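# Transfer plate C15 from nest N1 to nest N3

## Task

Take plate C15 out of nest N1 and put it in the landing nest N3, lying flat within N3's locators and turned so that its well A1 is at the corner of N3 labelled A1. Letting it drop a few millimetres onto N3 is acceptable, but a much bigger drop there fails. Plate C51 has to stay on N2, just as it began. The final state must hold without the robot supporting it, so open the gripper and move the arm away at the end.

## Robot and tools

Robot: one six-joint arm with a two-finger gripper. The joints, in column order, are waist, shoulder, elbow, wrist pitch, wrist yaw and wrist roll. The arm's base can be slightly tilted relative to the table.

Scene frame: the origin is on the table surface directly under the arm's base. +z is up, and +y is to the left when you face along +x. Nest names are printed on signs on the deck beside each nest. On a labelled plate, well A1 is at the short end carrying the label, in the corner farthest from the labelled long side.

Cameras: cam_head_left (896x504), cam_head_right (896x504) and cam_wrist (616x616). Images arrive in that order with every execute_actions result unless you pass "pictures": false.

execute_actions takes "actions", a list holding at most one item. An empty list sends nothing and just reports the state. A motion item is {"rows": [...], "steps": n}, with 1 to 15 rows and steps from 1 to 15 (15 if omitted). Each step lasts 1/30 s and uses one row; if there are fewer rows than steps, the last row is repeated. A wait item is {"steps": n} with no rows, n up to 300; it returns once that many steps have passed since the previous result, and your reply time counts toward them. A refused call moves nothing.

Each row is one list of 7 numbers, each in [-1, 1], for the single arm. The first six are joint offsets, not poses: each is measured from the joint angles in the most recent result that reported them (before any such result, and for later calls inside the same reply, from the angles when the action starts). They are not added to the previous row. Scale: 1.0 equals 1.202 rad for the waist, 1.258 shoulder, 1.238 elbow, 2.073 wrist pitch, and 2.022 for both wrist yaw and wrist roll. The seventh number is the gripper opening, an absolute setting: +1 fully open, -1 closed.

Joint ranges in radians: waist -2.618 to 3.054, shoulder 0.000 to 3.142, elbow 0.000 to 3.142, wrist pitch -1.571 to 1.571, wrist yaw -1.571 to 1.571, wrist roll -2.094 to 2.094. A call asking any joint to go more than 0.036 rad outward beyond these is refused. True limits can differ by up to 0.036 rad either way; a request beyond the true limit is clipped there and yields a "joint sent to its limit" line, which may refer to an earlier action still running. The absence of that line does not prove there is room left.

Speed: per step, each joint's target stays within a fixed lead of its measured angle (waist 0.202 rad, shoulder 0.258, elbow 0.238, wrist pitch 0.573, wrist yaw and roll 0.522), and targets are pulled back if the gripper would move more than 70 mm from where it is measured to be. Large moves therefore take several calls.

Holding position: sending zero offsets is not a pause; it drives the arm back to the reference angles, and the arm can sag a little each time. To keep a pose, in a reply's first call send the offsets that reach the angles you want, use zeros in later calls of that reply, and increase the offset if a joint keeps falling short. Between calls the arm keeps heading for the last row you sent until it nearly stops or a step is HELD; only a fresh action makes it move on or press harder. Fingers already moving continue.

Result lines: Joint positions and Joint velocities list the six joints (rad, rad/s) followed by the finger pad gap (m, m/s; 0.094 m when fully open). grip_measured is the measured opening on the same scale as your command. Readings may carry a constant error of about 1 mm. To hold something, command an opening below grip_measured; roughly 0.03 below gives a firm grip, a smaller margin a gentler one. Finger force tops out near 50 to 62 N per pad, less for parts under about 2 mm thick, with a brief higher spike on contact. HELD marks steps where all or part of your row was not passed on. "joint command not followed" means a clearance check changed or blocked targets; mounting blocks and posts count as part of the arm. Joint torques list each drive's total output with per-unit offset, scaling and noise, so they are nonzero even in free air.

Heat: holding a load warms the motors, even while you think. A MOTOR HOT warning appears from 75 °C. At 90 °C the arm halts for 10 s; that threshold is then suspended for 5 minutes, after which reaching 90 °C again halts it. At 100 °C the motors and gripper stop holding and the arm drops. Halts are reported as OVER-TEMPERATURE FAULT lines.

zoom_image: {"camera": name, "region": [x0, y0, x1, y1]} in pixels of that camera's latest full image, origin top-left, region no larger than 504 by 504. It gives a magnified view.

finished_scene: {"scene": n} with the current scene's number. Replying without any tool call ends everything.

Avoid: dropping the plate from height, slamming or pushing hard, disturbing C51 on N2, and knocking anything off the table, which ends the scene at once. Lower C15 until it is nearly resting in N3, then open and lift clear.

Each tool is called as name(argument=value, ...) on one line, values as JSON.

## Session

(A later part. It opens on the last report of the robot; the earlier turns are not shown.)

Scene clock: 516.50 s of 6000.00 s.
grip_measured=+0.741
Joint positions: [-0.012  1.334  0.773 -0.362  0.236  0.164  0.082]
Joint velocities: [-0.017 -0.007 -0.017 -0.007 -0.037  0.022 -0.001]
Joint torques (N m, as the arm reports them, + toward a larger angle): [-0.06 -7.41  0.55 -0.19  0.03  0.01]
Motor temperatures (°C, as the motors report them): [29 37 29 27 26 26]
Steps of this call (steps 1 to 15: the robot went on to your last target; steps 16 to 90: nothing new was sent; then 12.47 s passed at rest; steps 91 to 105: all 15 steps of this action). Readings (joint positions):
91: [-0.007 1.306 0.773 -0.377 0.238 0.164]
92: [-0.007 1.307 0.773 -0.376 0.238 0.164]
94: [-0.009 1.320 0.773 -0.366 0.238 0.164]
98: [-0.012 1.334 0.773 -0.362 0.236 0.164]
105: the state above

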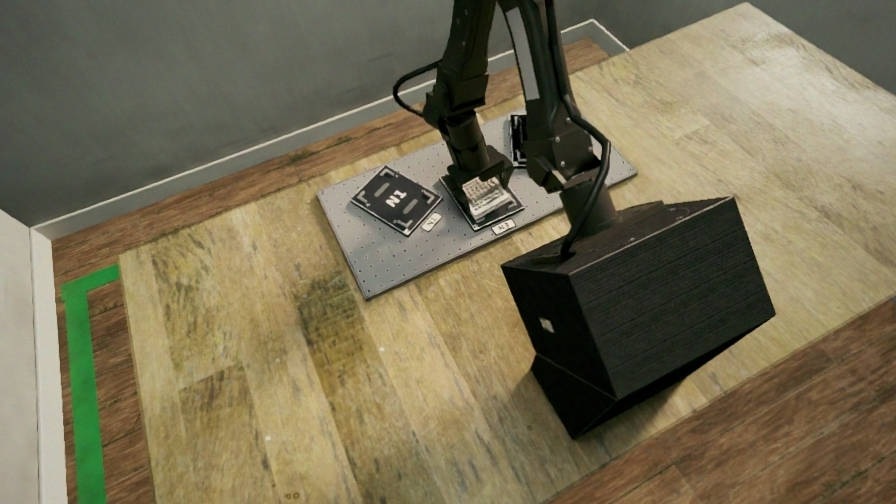

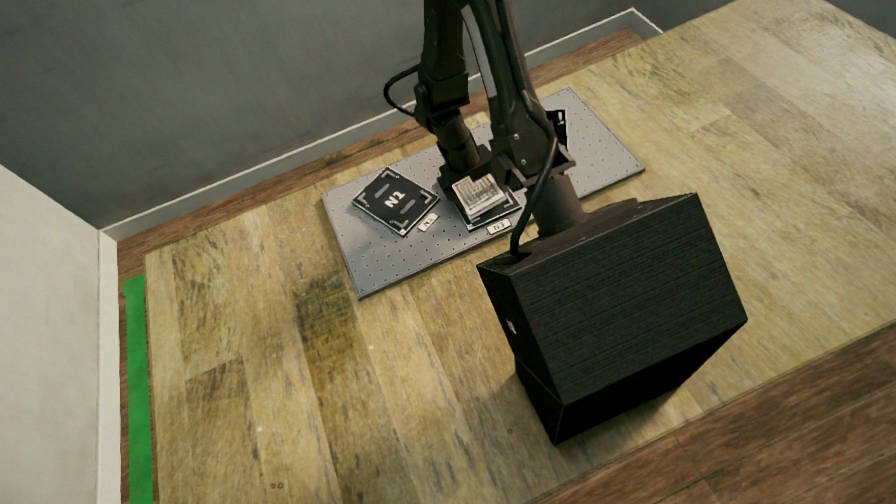

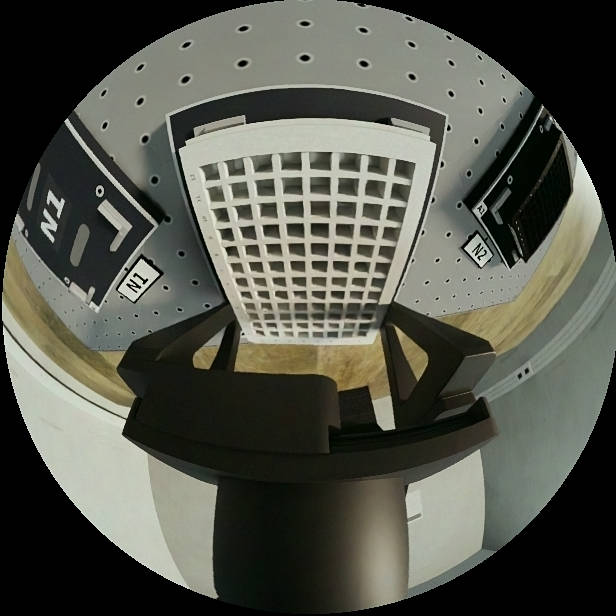

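execute_actions(actions=[{"rows":[[-0.003,0.007,-0.003,0.005,0,0,0.7],[-0.006,0.014,-0.006,0.01,0,0,0.7],[-0.009,0.021,-0.008,0.014,0,0,0.7]],"steps":15}])

zoom_image(camera="cam_head_left", region=[420, 120, 550, 250])

zoom_image(camera="cam_wrist", region=[130, 60, 490, 260])

Scene clock: 530.77 s of 6000.00 s.
grip_measured=+0.741
Joint positions: [-0.012  1.334  0.773 -0.362  0.236  0.164  0.082]
Joint velocities: [-0.007  0.007  0.002 -0.022 -0.066  0.007  0.001]
Joint torques (N m, as the arm reports them, + toward a larger angle): [-0.24 -5.78  1.02 -0.13  0.02  0.01]
Motor temperatures (°C, as the motors report them): [29 37 28 27 26 26]
Steps of this call (steps 1 to 15: the robot went on to your last target; steps 16 to 90: nothing new was sent; then 10.77 s passed at rest; steps 91 to 105: all 15 steps of this action). Readings (joint positions):
91: [-0.012 1.334 0.773 -0.362 0.236 0.164]
92: [-0.012 1.334 0.773 -0.362 0.236 0.164]
94: [-0.012 1.334 0.773 -0.362 0.236 0.164]
98: [-0.012 1.334 0.773 -0.362 0.236 0.164]
105: the state above

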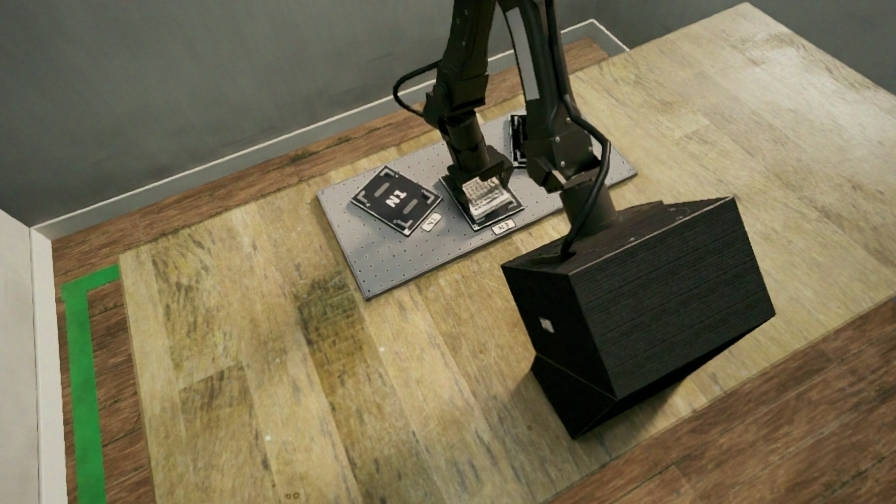

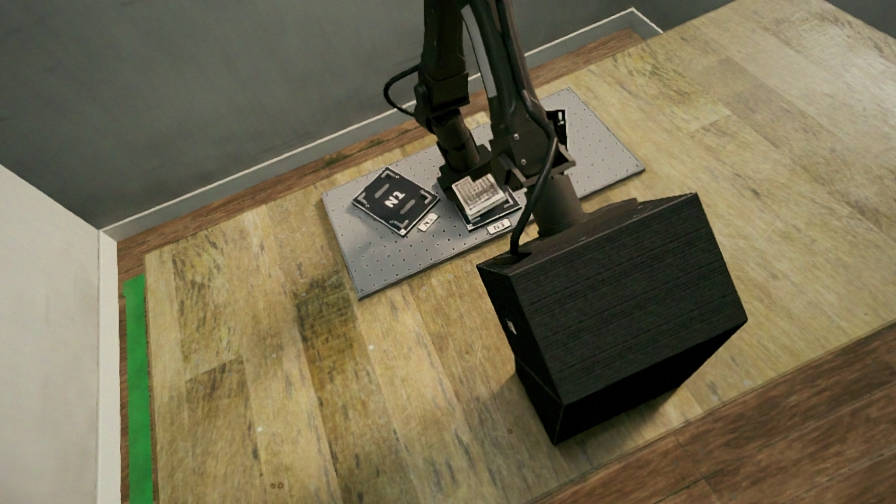

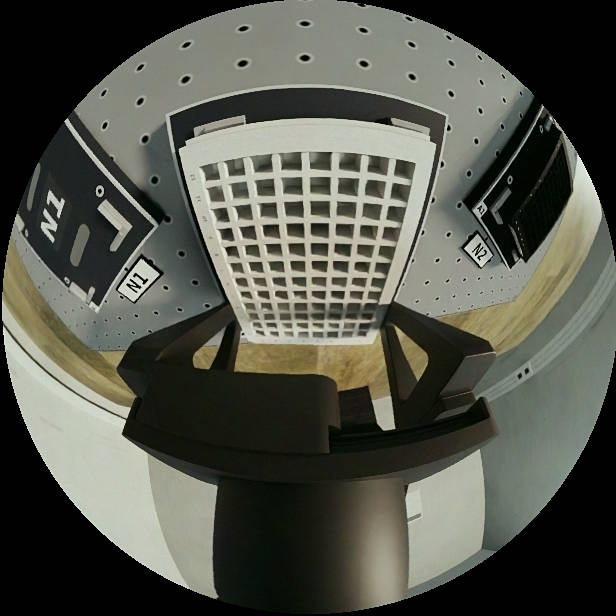

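Region (420, 120, 550, 250) of cam_head_left's 896x504 image, scaled by 3.877, with more detail than that image has.

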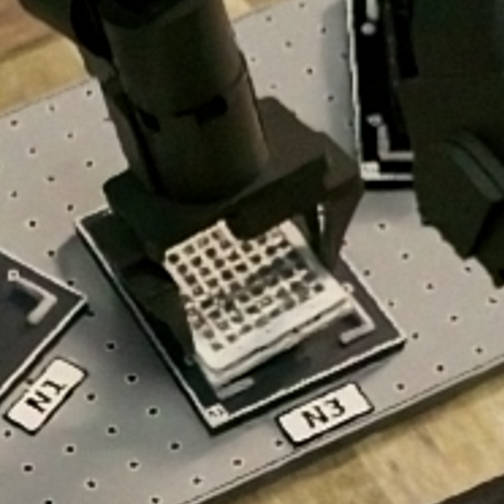

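Region (130, 60, 490, 260) of cam_wrist's 616x616 image, scaled by 1.400, with more detail than that image has.

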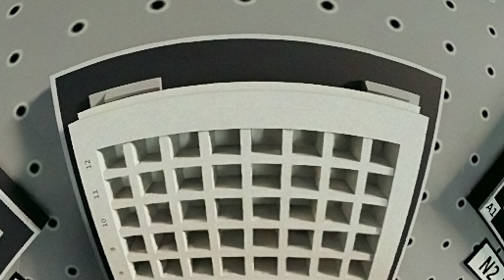

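execute_actions(actions=[{"rows":[[0,0,0,0,0,0.018,0.7],[0,0,0,0,0,0.018,0.7],[0,0,0,0,0,0.018,0.7],[0,0,0,0,0,0.018,0.7],[0,0,0,0,0,0.018,0.7],[0,0.015,0,0.008,0,0.018,0.7],[0,0.027,0,0.013,0,0.018,0.7]],"steps":15}])

zoom_image(camera="cam_head_left", region=[440, 150, 540, 250])

zoom_image(camera="cam_wrist", region=[130, 60, 490, 260])

Scene clock: 544.23 s of 6000.00 s.
grip_measured=+0.741
Joint positions: [-0.012  1.337  0.773 -0.362  0.23   0.181  0.082]
Joint velocities: [ 0.022 -0.002 -0.012 -0.022 -0.022 -0.007 -0.001]
Joint torques (N m, as the arm reports them, + toward a larger angle): [ 0.64 -5.58  1.69 -0.14  0.04  0.14]
Motor temperatures (°C, as the motors report them): [29 36 28 27 26 26]
Steps of this call (steps 1 to 15: the robot went on to your last target; steps 16 to 90: nothing new was sent; then 9.97 s passed at rest; steps 91 to 105: all 15 steps of this action). Readings (joint positions):
91: [-0.012 1.334 0.773 -0.362 0.236 0.166]
92: [-0.012 1.334 0.773 -0.362 0.235 0.170]
94: [-0.012 1.334 0.773 -0.363 0.232 0.175]
98: [-0.012 1.337 0.773 -0.362 0.231 0.180]
105: the state above

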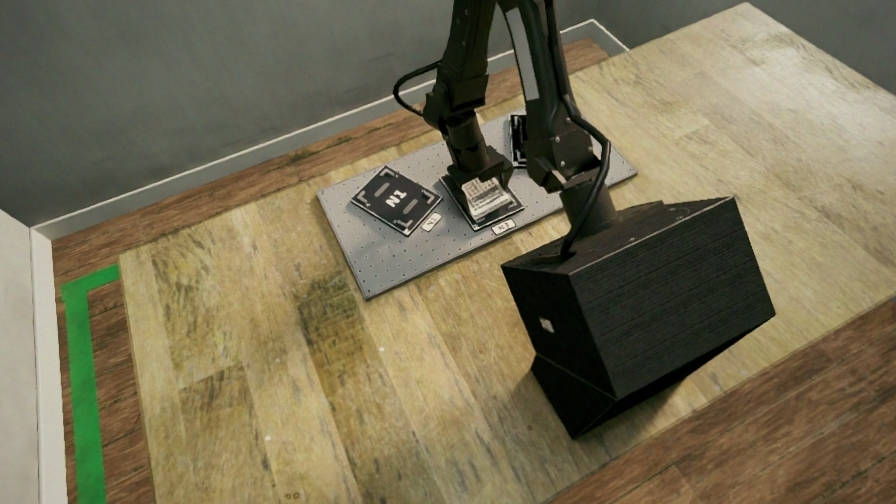

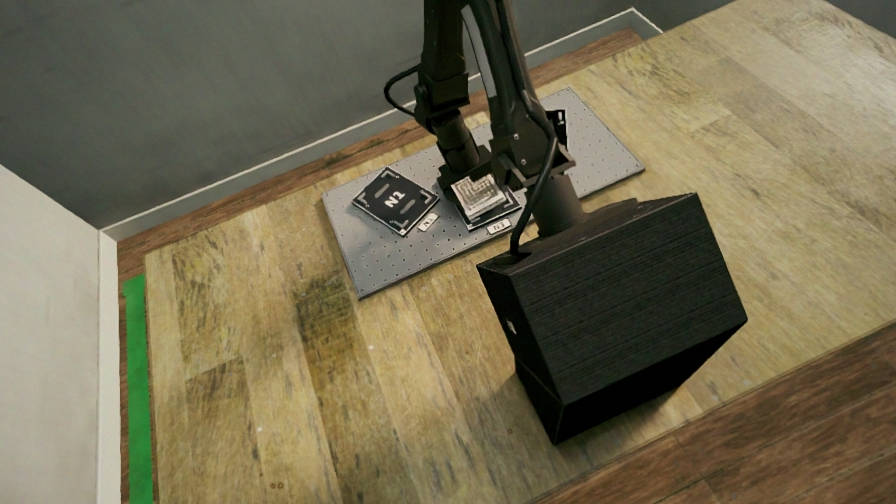

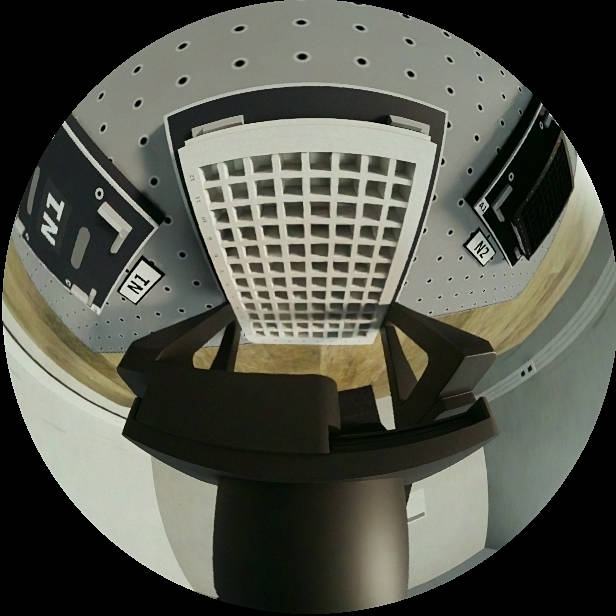

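Region (440, 150, 540, 250) of cam_head_left's 896x504 image, scaled by 5.040, with more detail than that image has.

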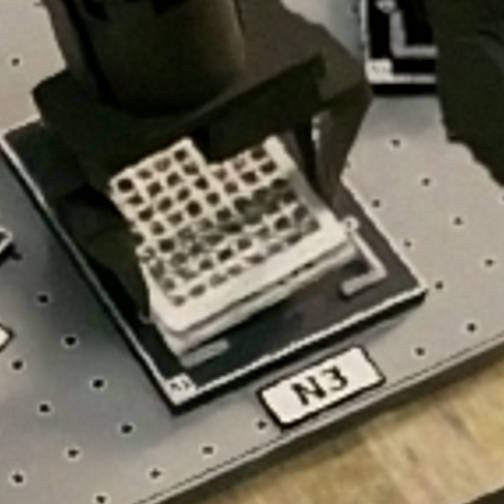

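Region (130, 60, 490, 260) of cam_wrist's 616x616 image, scaled by 1.400, with more detail than that image has.

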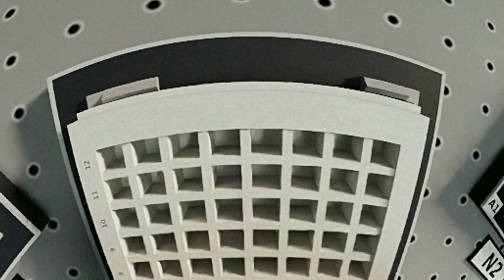

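execute_actions(actions=[{"rows":[[0,-0.02,0,0,0,0,0.7],[0,-0.032,0,0,0,0,0.7],[0,-0.032,0,0,0,0,0.7],[0,-0.032,0,0,0,0,0.7],[-0.008,-0.032,0,0,-0.005,0,0.7],[-0.016,-0.032,0,0,-0.01,0,0.7],[-0.024,-0.032,0,0,-0.015,0,0.7],[-0.032,-0.032,0,0,-0.02,0,0.7],[-0.04,-0.032,0,0,-0.027,-0.01,0.7]],"steps":15}])

zoom_image(camera="cam_head_left", region=[440, 150, 540, 250])

zoom_image(camera="cam_wrist", region=[130, 60, 490, 260])

Scene clock: 563.50 s of 6000.00 s.
grip_measured=+0.741
Joint positions: [-0.053  1.317  0.773 -0.364  0.188  0.168  0.082]
Joint velocities: [-0.007 -0.022 -0.002 -0.007 -0.125  0.051  0.001]
Joint torques (N m, as the arm reports them, + toward a larger angle): [  0.06 -10.2    1.7   -0.36   0.03  -0.02]
Motor temperatures (°C, as the motors report them): [29 36 28 27 26 26]
Steps of this call (steps 1 to 15: the robot went on to your last target; steps 16 to 90: nothing new was sent; then 15.77 s passed at rest; steps 91 to 105: all 15 steps of this action). Readings (joint positions):
91: [-0.012 1.335 0.773 -0.362 0.230 0.179]
92: [-0.012 1.330 0.773 -0.364 0.230 0.179]
94: [-0.012 1.322 0.773 -0.364 0.230 0.179]
98: [-0.022 1.317 0.773 -0.364 0.215 0.179]
105: the state above

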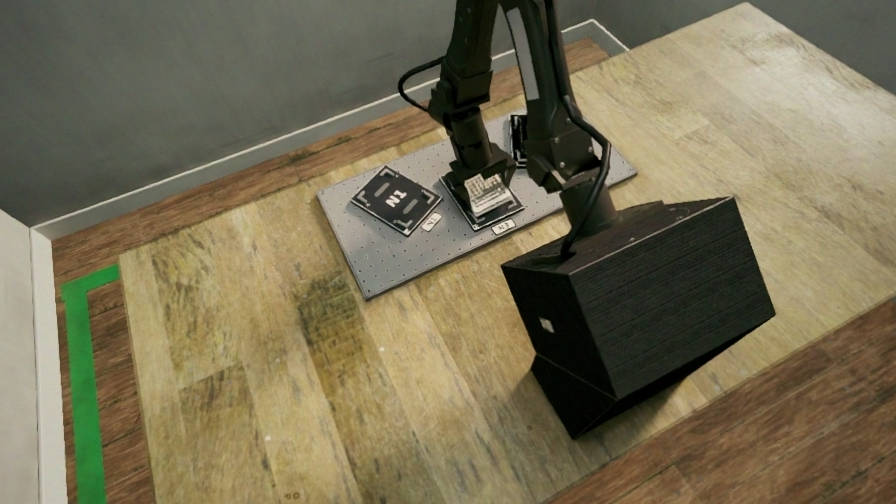

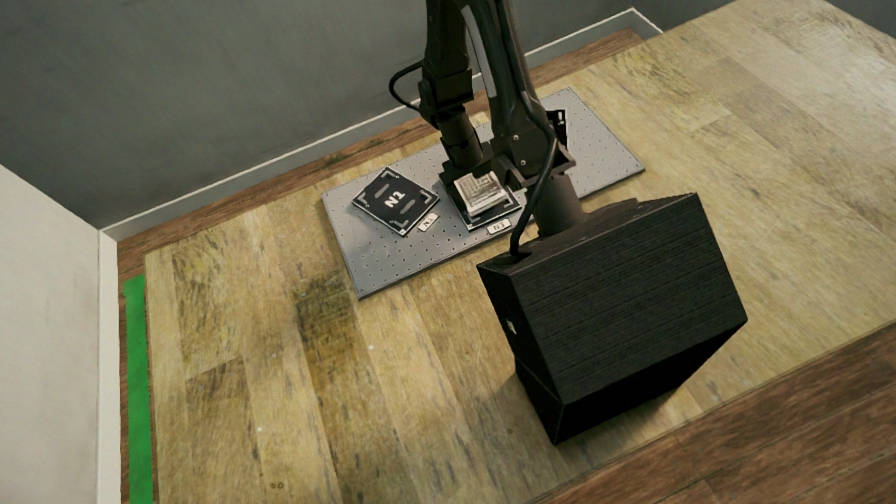

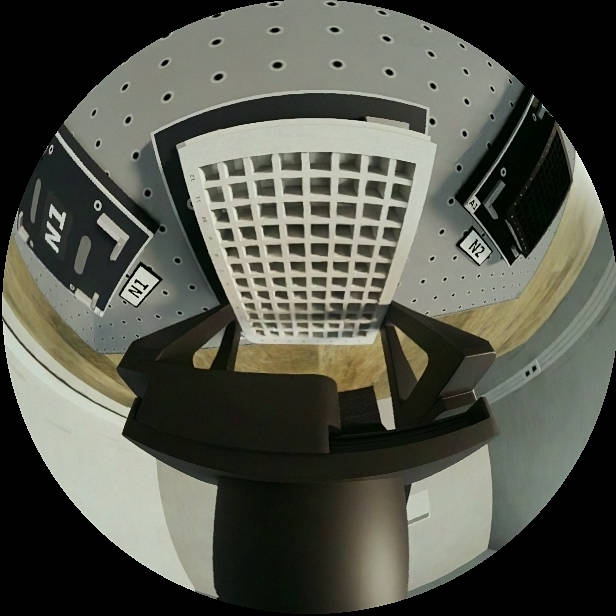

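Region (440, 150, 540, 250) of cam_head_left's 896x504 image, scaled by 5.040, with more detail than that image has.

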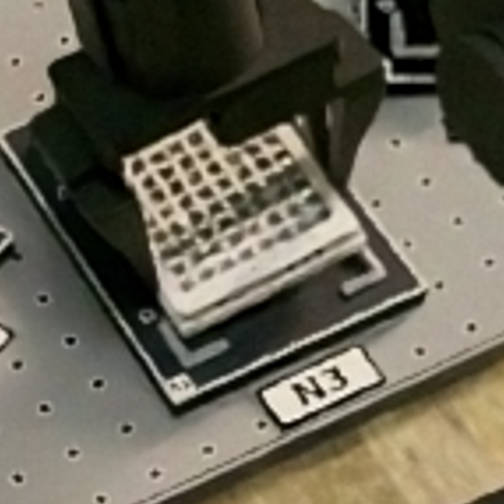

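Region (130, 60, 490, 260) of cam_wrist's 616x616 image, scaled by 1.400, with more detail than that image has.

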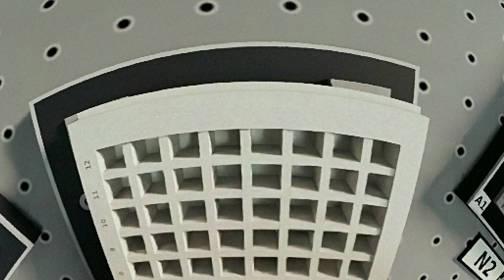

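execute_actions(actions=[{"rows":[[0,0,0,0,0,-0.01,0.7],[0,0,0,0,0,-0.02,0.7],[0,0,0,0,0,-0.028,0.7]],"steps":15}])

zoom_image(camera="cam_head_left", region=[440, 150, 540, 250])

zoom_image(camera="cam_wrist", region=[130, 60, 490, 260])

Scene clock: 575.60 s of 6000.00 s.
grip_measured=+0.741
Joint positions: [-0.053  1.317  0.773 -0.364  0.179  0.117  0.082]
Joint velocities: [ 0.002 -0.007 -0.012  0.037 -0.022  0.007 -0.   ]
Joint torques (N m, as the arm reports them, + toward a larger angle): [ 0.42 -8.27  1.83 -0.43  0.08 -0.05]
Motor temperatures (°C, as the motors report them): [29 37 28 27 26 26]
Steps of this call (steps 1 to 15: the robot went on to your last target; steps 16 to 90: nothing new was sent; then 8.60 s passed at rest; steps 91 to 105: all 15 steps of this action). Readings (joint positions):
91: [-0.053 1.317 0.773 -0.364 0.179 0.162]
92: [-0.053 1.317 0.773 -0.364 0.179 0.157]
94: [-0.053 1.317 0.773 -0.364 0.179 0.143]
98: [-0.053 1.317 0.773 -0.364 0.179 0.126]
105: the state above

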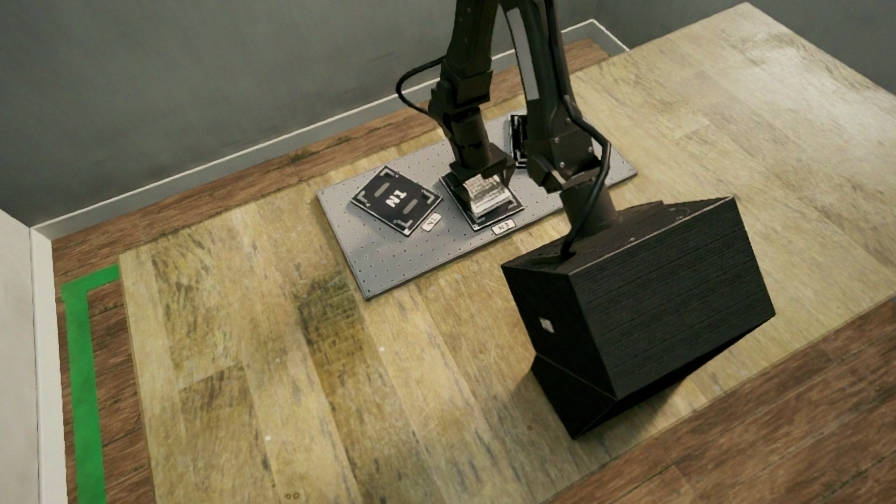

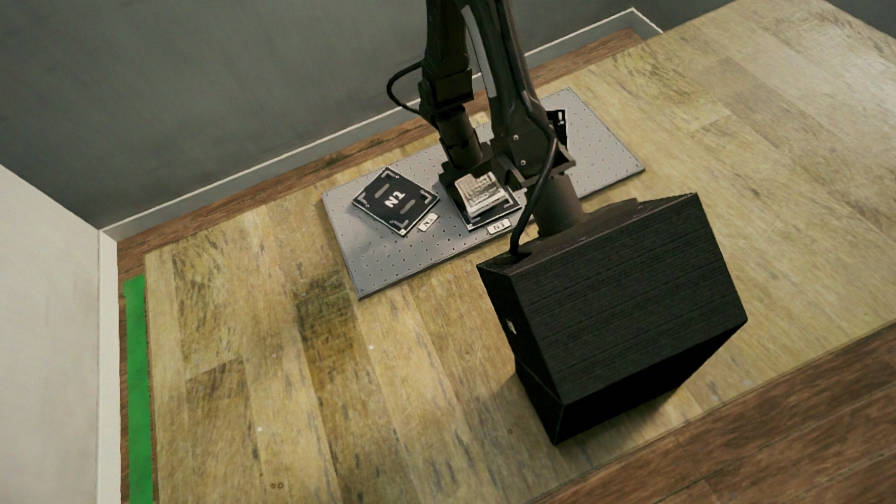

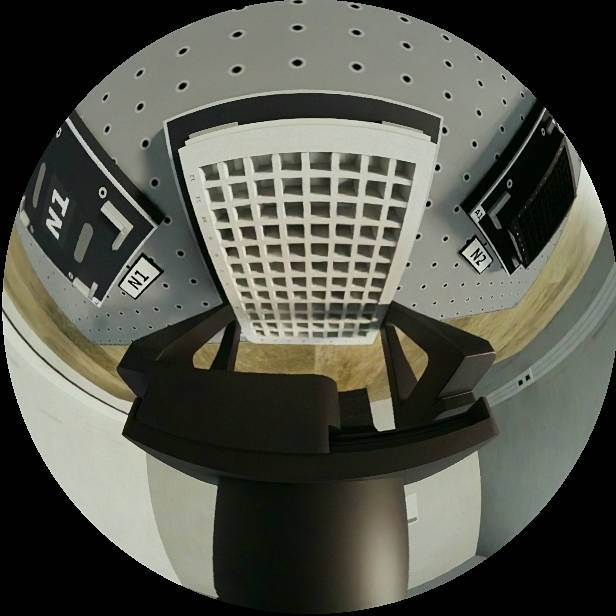

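Region (440, 150, 540, 250) of cam_head_left's 896x504 image, scaled by 5.040, with more detail than that image has.

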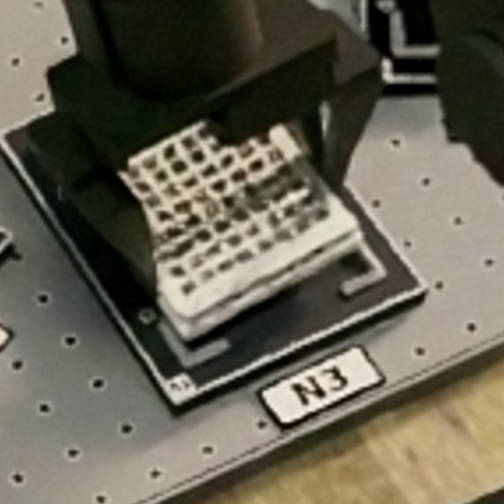

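Region (130, 60, 490, 260) of cam_wrist's 616x616 image, scaled by 1.400, with more detail than that image has.

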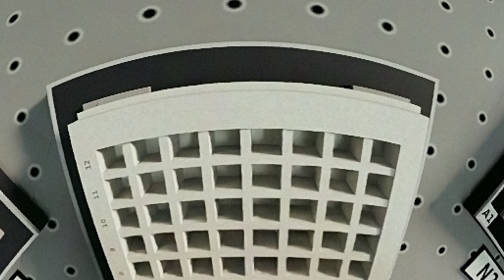

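execute_actions(actions=[{"rows":[[0,0.01,0,0.004,0,0,0.7],[0,0.02,0,0.008,0,0,0.7],[0,0.028,0,0.013,0,0,0.7]],"steps":15}])

zoom_image(camera="cam_head_left", region=[440, 150, 540, 250])

zoom_image(camera="cam_wrist", region=[130, 60, 490, 260])

Scene clock: 582.60 s of 6000.00 s.
grip_measured=+0.741
Joint positions: [-0.053  1.34   0.773 -0.355  0.185  0.118  0.082]
Joint velocities: [ 0.002 -0.007  0.002 -0.007 -0.051  0.051  0.002]
Joint torques (N m, as the arm reports them, + toward a larger angle): [ 0.58 -7.09  1.71 -0.28 -0.06 -0.01]
Motor temperatures (°C, as the motors report them): [29 37 28 27 26 26]
Steps of this call (steps 1 to 15: the robot went on to your last target; steps 16 to 90: nothing new was sent; then 3.50 s passed at rest; steps 91 to 105: all 15 steps of this action). Readings (joint positions):
91: [-0.053 1.317 0.773 -0.364 0.179 0.115]
92: [-0.053 1.319 0.773 -0.364 0.179 0.115]
94: [-0.053 1.330 0.773 -0.358 0.180 0.115]
98: [-0.053 1.340 0.773 -0.355 0.185 0.117]
105: the state above

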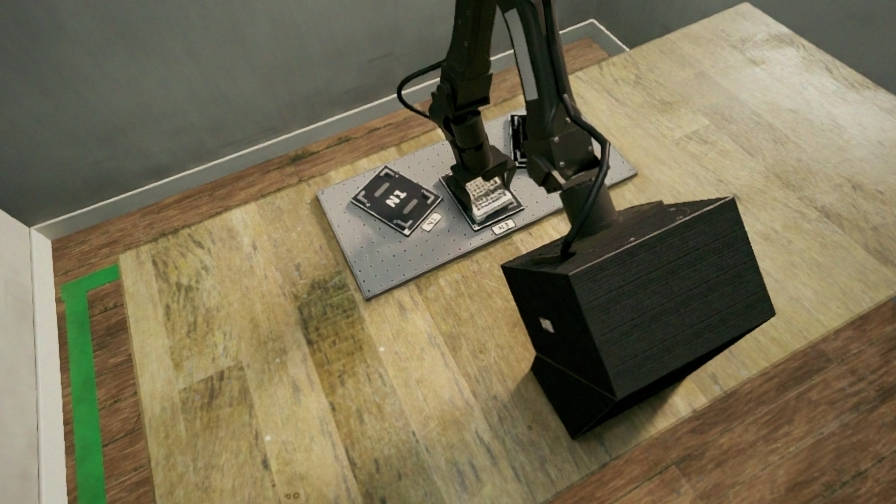

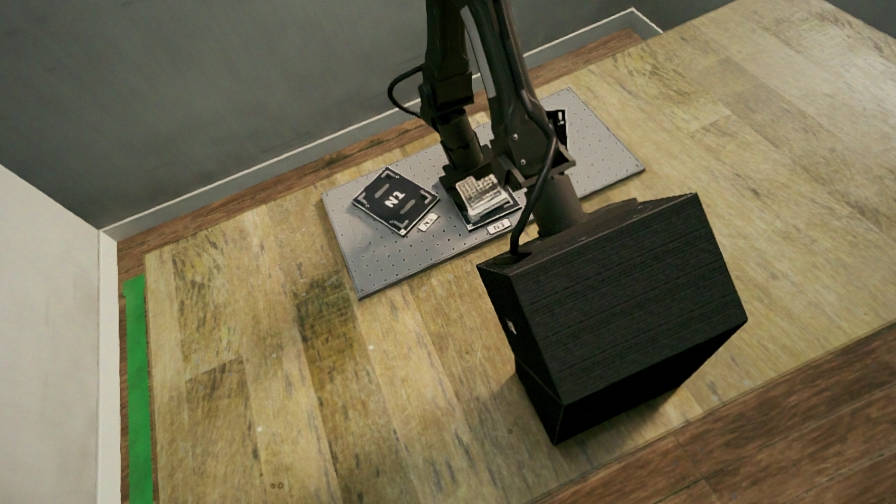

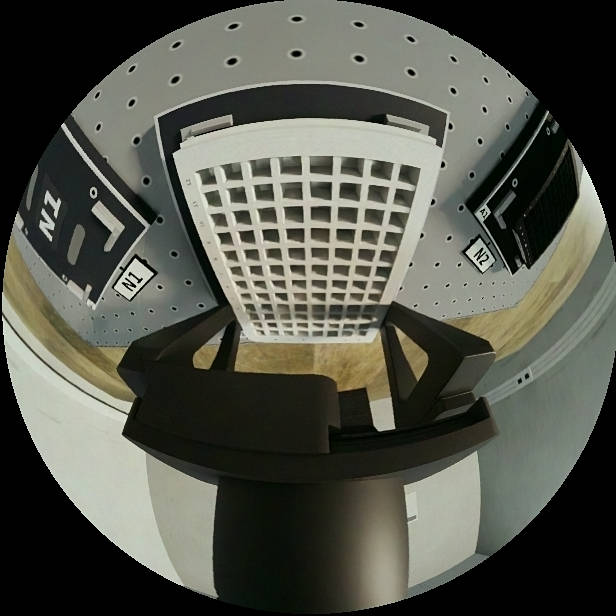

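Region (440, 150, 540, 250) of cam_head_left's 896x504 image, scaled by 5.040, with more detail than that image has.

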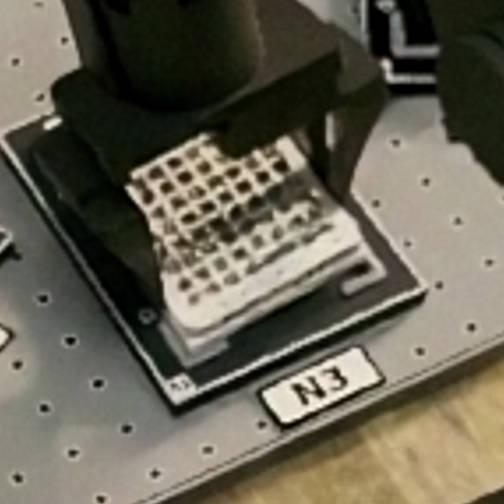

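Region (130, 60, 490, 260) of cam_wrist's 616x616 image, scaled by 1.400, with more detail than that image has.

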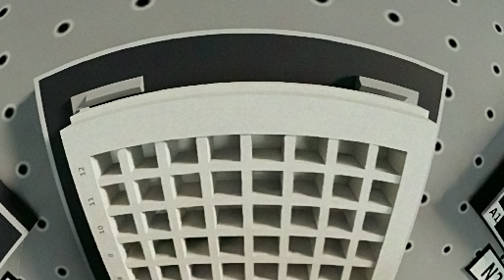

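execute_actions(actions=[{"rows":[[0,0,0.01,0,0,0,0.7],[0,0,0.02,0,0,0,0.7],[0,0,0.027,0,0,0,0.7]],"steps":15}])

zoom_image(camera="cam_head_left", region=[440, 150, 540, 250])

zoom_image(camera="cam_wrist", region=[130, 60, 490, 260])

Scene clock: 594.17 s of 6000.00 s.
grip_measured=+0.741
Joint positions: [-0.053  1.34   0.782 -0.359  0.187  0.118  0.082]
Joint velocities: [ 0.007 -0.007 -0.002  0.037 -0.007  0.022  0.   ]
Joint torques (N m, as the arm reports them, + toward a larger angle): [ 0.57 -8.22  3.48 -0.43 -0.01 -0.02]
Motor temperatures (°C, as the motors report them): [29 37 28 27 26 26]
Steps of this call (steps 1 to 15: the robot went on to your last target; steps 16 to 90: nothing new was sent; then 8.07 s passed at rest; steps 91 to 105: all 15 steps of this action). Readings (joint positions):
91: [-0.053 1.340 0.773 -0.355 0.185 0.118]
92: [-0.053 1.340 0.773 -0.355 0.185 0.118]
94: [-0.053 1.340 0.777 -0.359 0.185 0.118]
98: [-0.053 1.340 0.781 -0.359 0.187 0.118]
105: the state above

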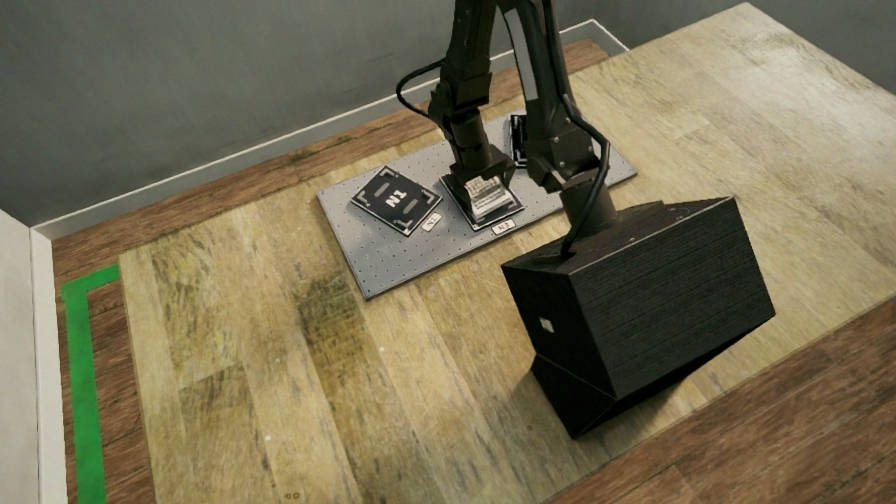

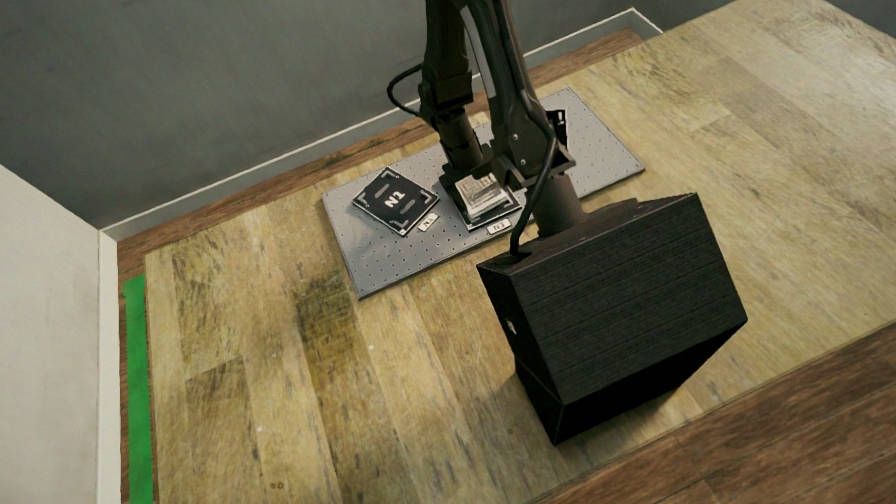

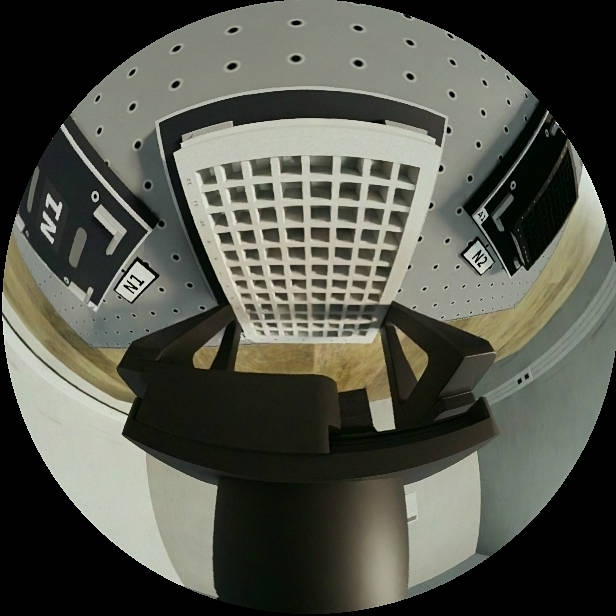

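Region (440, 150, 540, 250) of cam_head_left's 896x504 image, scaled by 5.040, with more detail than that image has.

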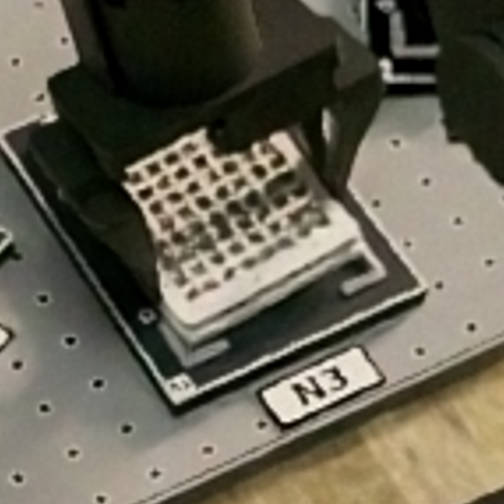

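Region (130, 60, 490, 260) of cam_wrist's 616x616 image, scaled by 1.400, with more detail than that image has.

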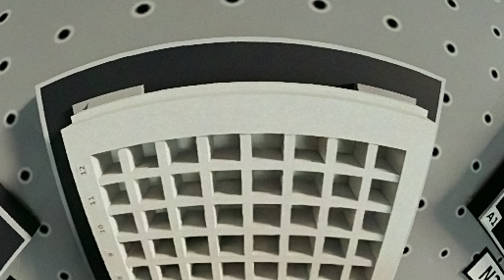

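execute_actions(actions=[{"rows":[[0.005,0,0,0,0,0,0.7],[0.01,0,0,0,0,0,0.7],[0.016,0,0,0,0,0,0.7]],"steps":12}])

zoom_image(camera="cam_head_right", region=[430, 150, 530, 250])

zoom_image(camera="cam_wrist", region=[130, 60, 490, 360])

Scene clock: 617.23 s of 6000.00 s.
grip_measured=+0.741
Joint positions: [-0.053  1.34   0.782 -0.359  0.187  0.118  0.082]
Joint velocities: [-0.007 -0.007  0.002 -0.022 -0.022 -0.095 -0.   ]
Joint torques (N m, as the arm reports them, + toward a larger angle): [ 2.08 -8.53  1.78 -0.48  0.04 -0.01]
Motor temperatures (°C, as the motors report them): [28 37 29 27 26 26]
Steps of this call (steps 1 to 15: the robot went on to your last target; steps 16 to 90: nothing new was sent; then 19.67 s passed at rest; steps 91 to 102: all 12 steps of this action). Readings (joint positions):
91: [-0.053 1.340 0.782 -0.359 0.187 0.118]
92: [-0.053 1.340 0.782 -0.359 0.187 0.118]
94: [-0.053 1.340 0.782 -0.359 0.187 0.118]
98: [-0.053 1.340 0.782 -0.359 0.187 0.118]
102: the state above

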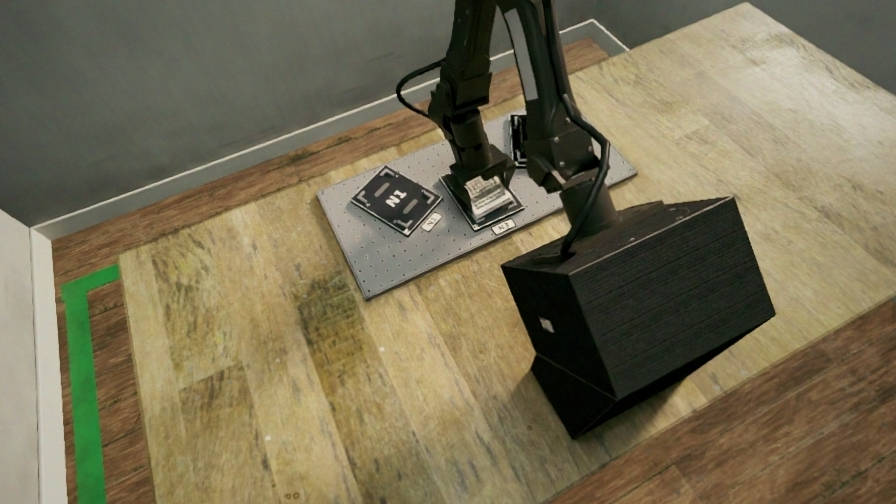

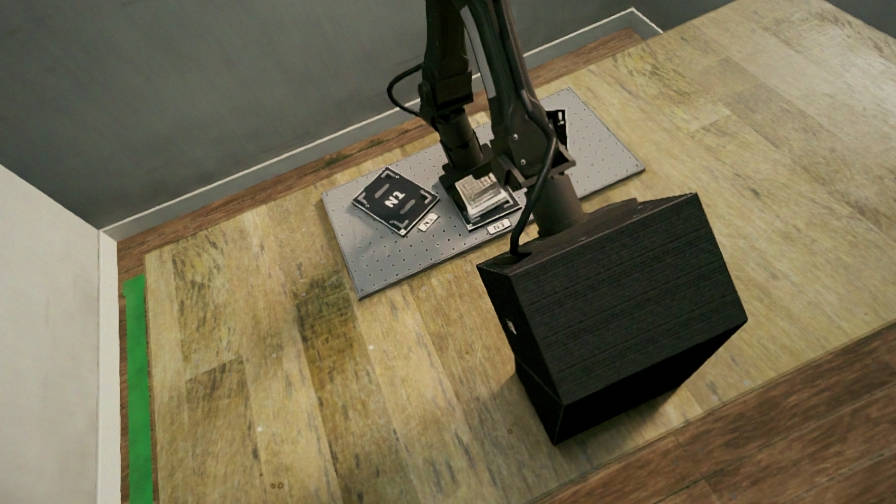

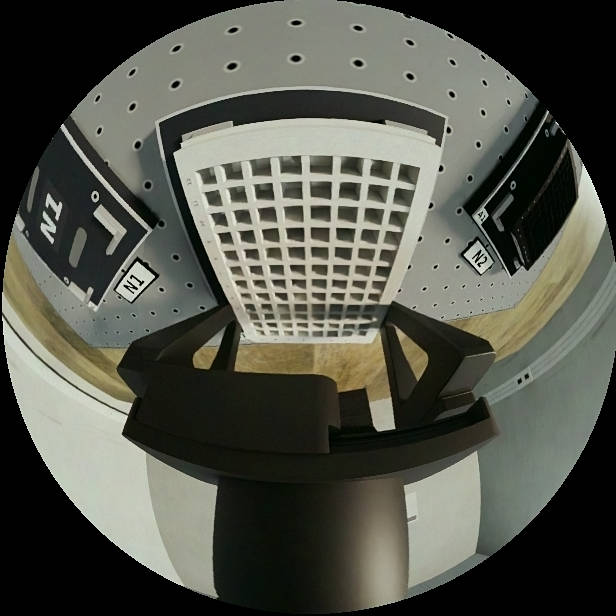

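Region (430, 150, 530, 250) of cam_head_right's 896x504 image, scaled by 5.040, with more detail than that image has.

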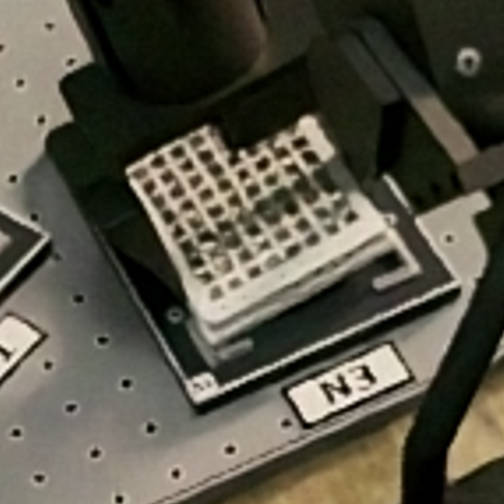

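Region (130, 60, 490, 360) of cam_wrist's 616x616 image, scaled by 1.400, with more detail than that image has.

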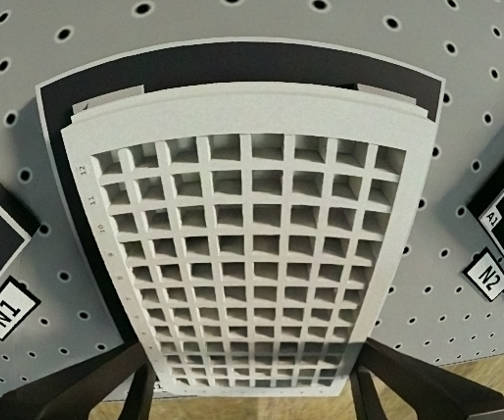

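execute_actions(actions=[{"rows":[[0.01,0,0,0,0,0,0.7],[0.018,0,0,0,0,0,0.7],[0.024,0,0,0,0,0,0.7]],"steps":12}])

zoom_image(camera="cam_head_left", region=[440, 150, 540, 250])

zoom_image(camera="cam_wrist", region=[130, 60, 490, 360])

Scene clock: 636.50 s of 6000.00 s.
grip_measured=+0.741
Joint positions: [-0.044  1.34   0.782 -0.36   0.201  0.124  0.082]
Joint velocities: [ 0.007 -0.002 -0.027 -0.007 -0.037  0.037  0.001]
Joint torques (N m, as the arm reports them, + toward a larger angle): [ 2.2  -8.32  1.96 -0.43 -0.05 -0.08]
Motor temperatures (°C, as the motors report them): [29 37 28 28 26 26]
Steps of this call (steps 1 to 15: the robot went on to your last target; steps 16 to 90: nothing new was sent; then 15.87 s passed at rest; steps 91 to 102: all 12 steps of this action). Readings (joint positions):
91: [-0.053 1.340 0.782 -0.359 0.187 0.118]
92: [-0.052 1.340 0.782 -0.359 0.187 0.118]
94: [-0.048 1.340 0.782 -0.360 0.193 0.120]
98: [-0.044 1.340 0.782 -0.360 0.199 0.124]
102: the state above

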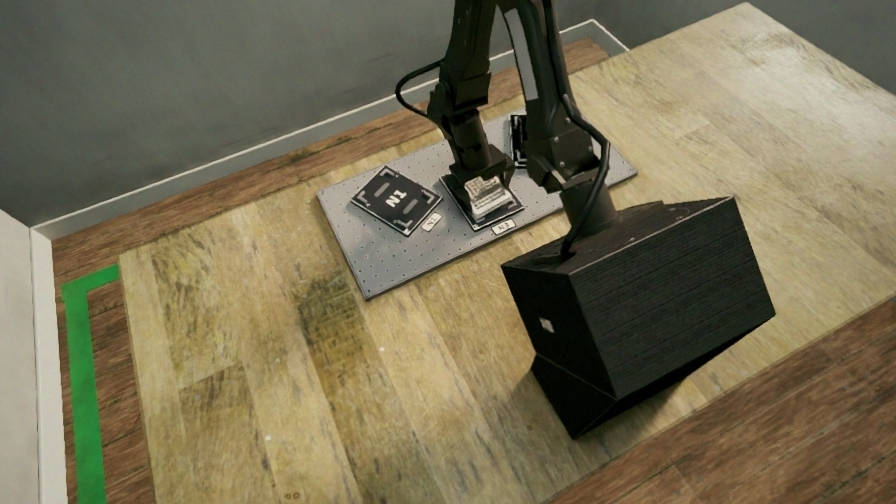

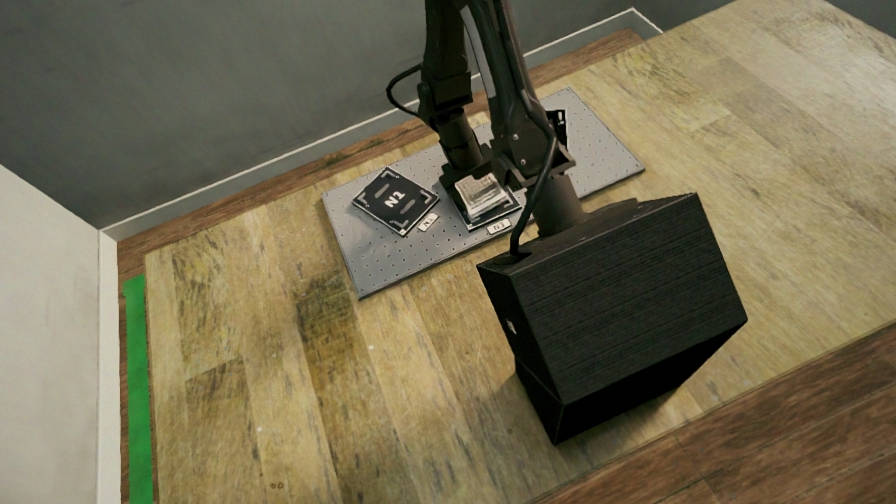

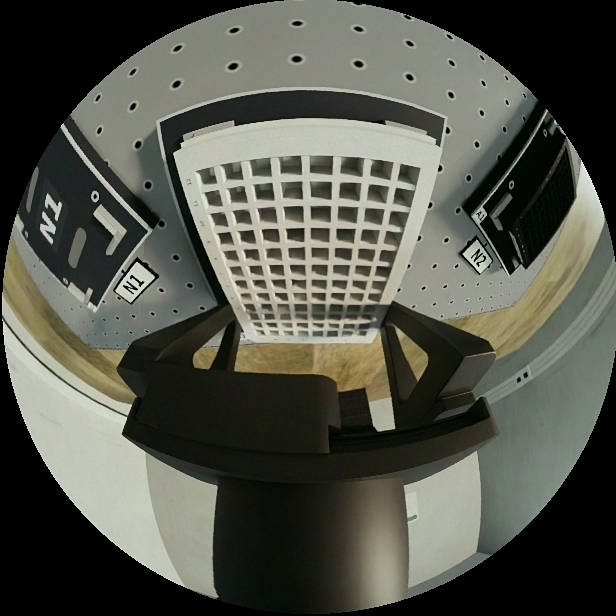

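Region (440, 150, 540, 250) of cam_head_left's 896x504 image, scaled by 5.040, with more detail than that image has.

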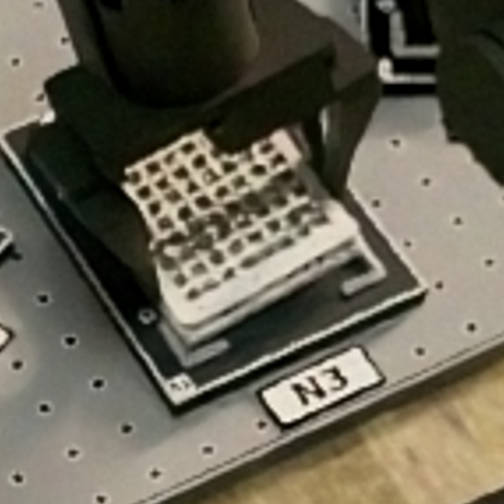

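Region (130, 60, 490, 360) of cam_wrist's 616x616 image, scaled by 1.400, with more detail than that image has.

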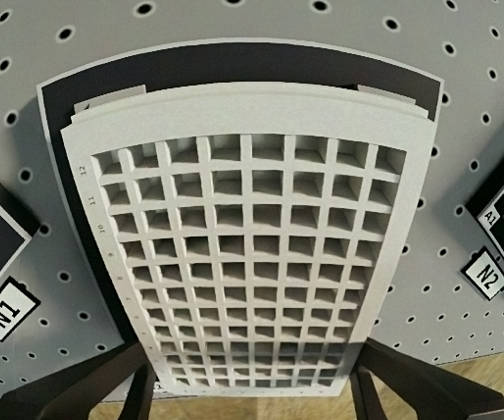

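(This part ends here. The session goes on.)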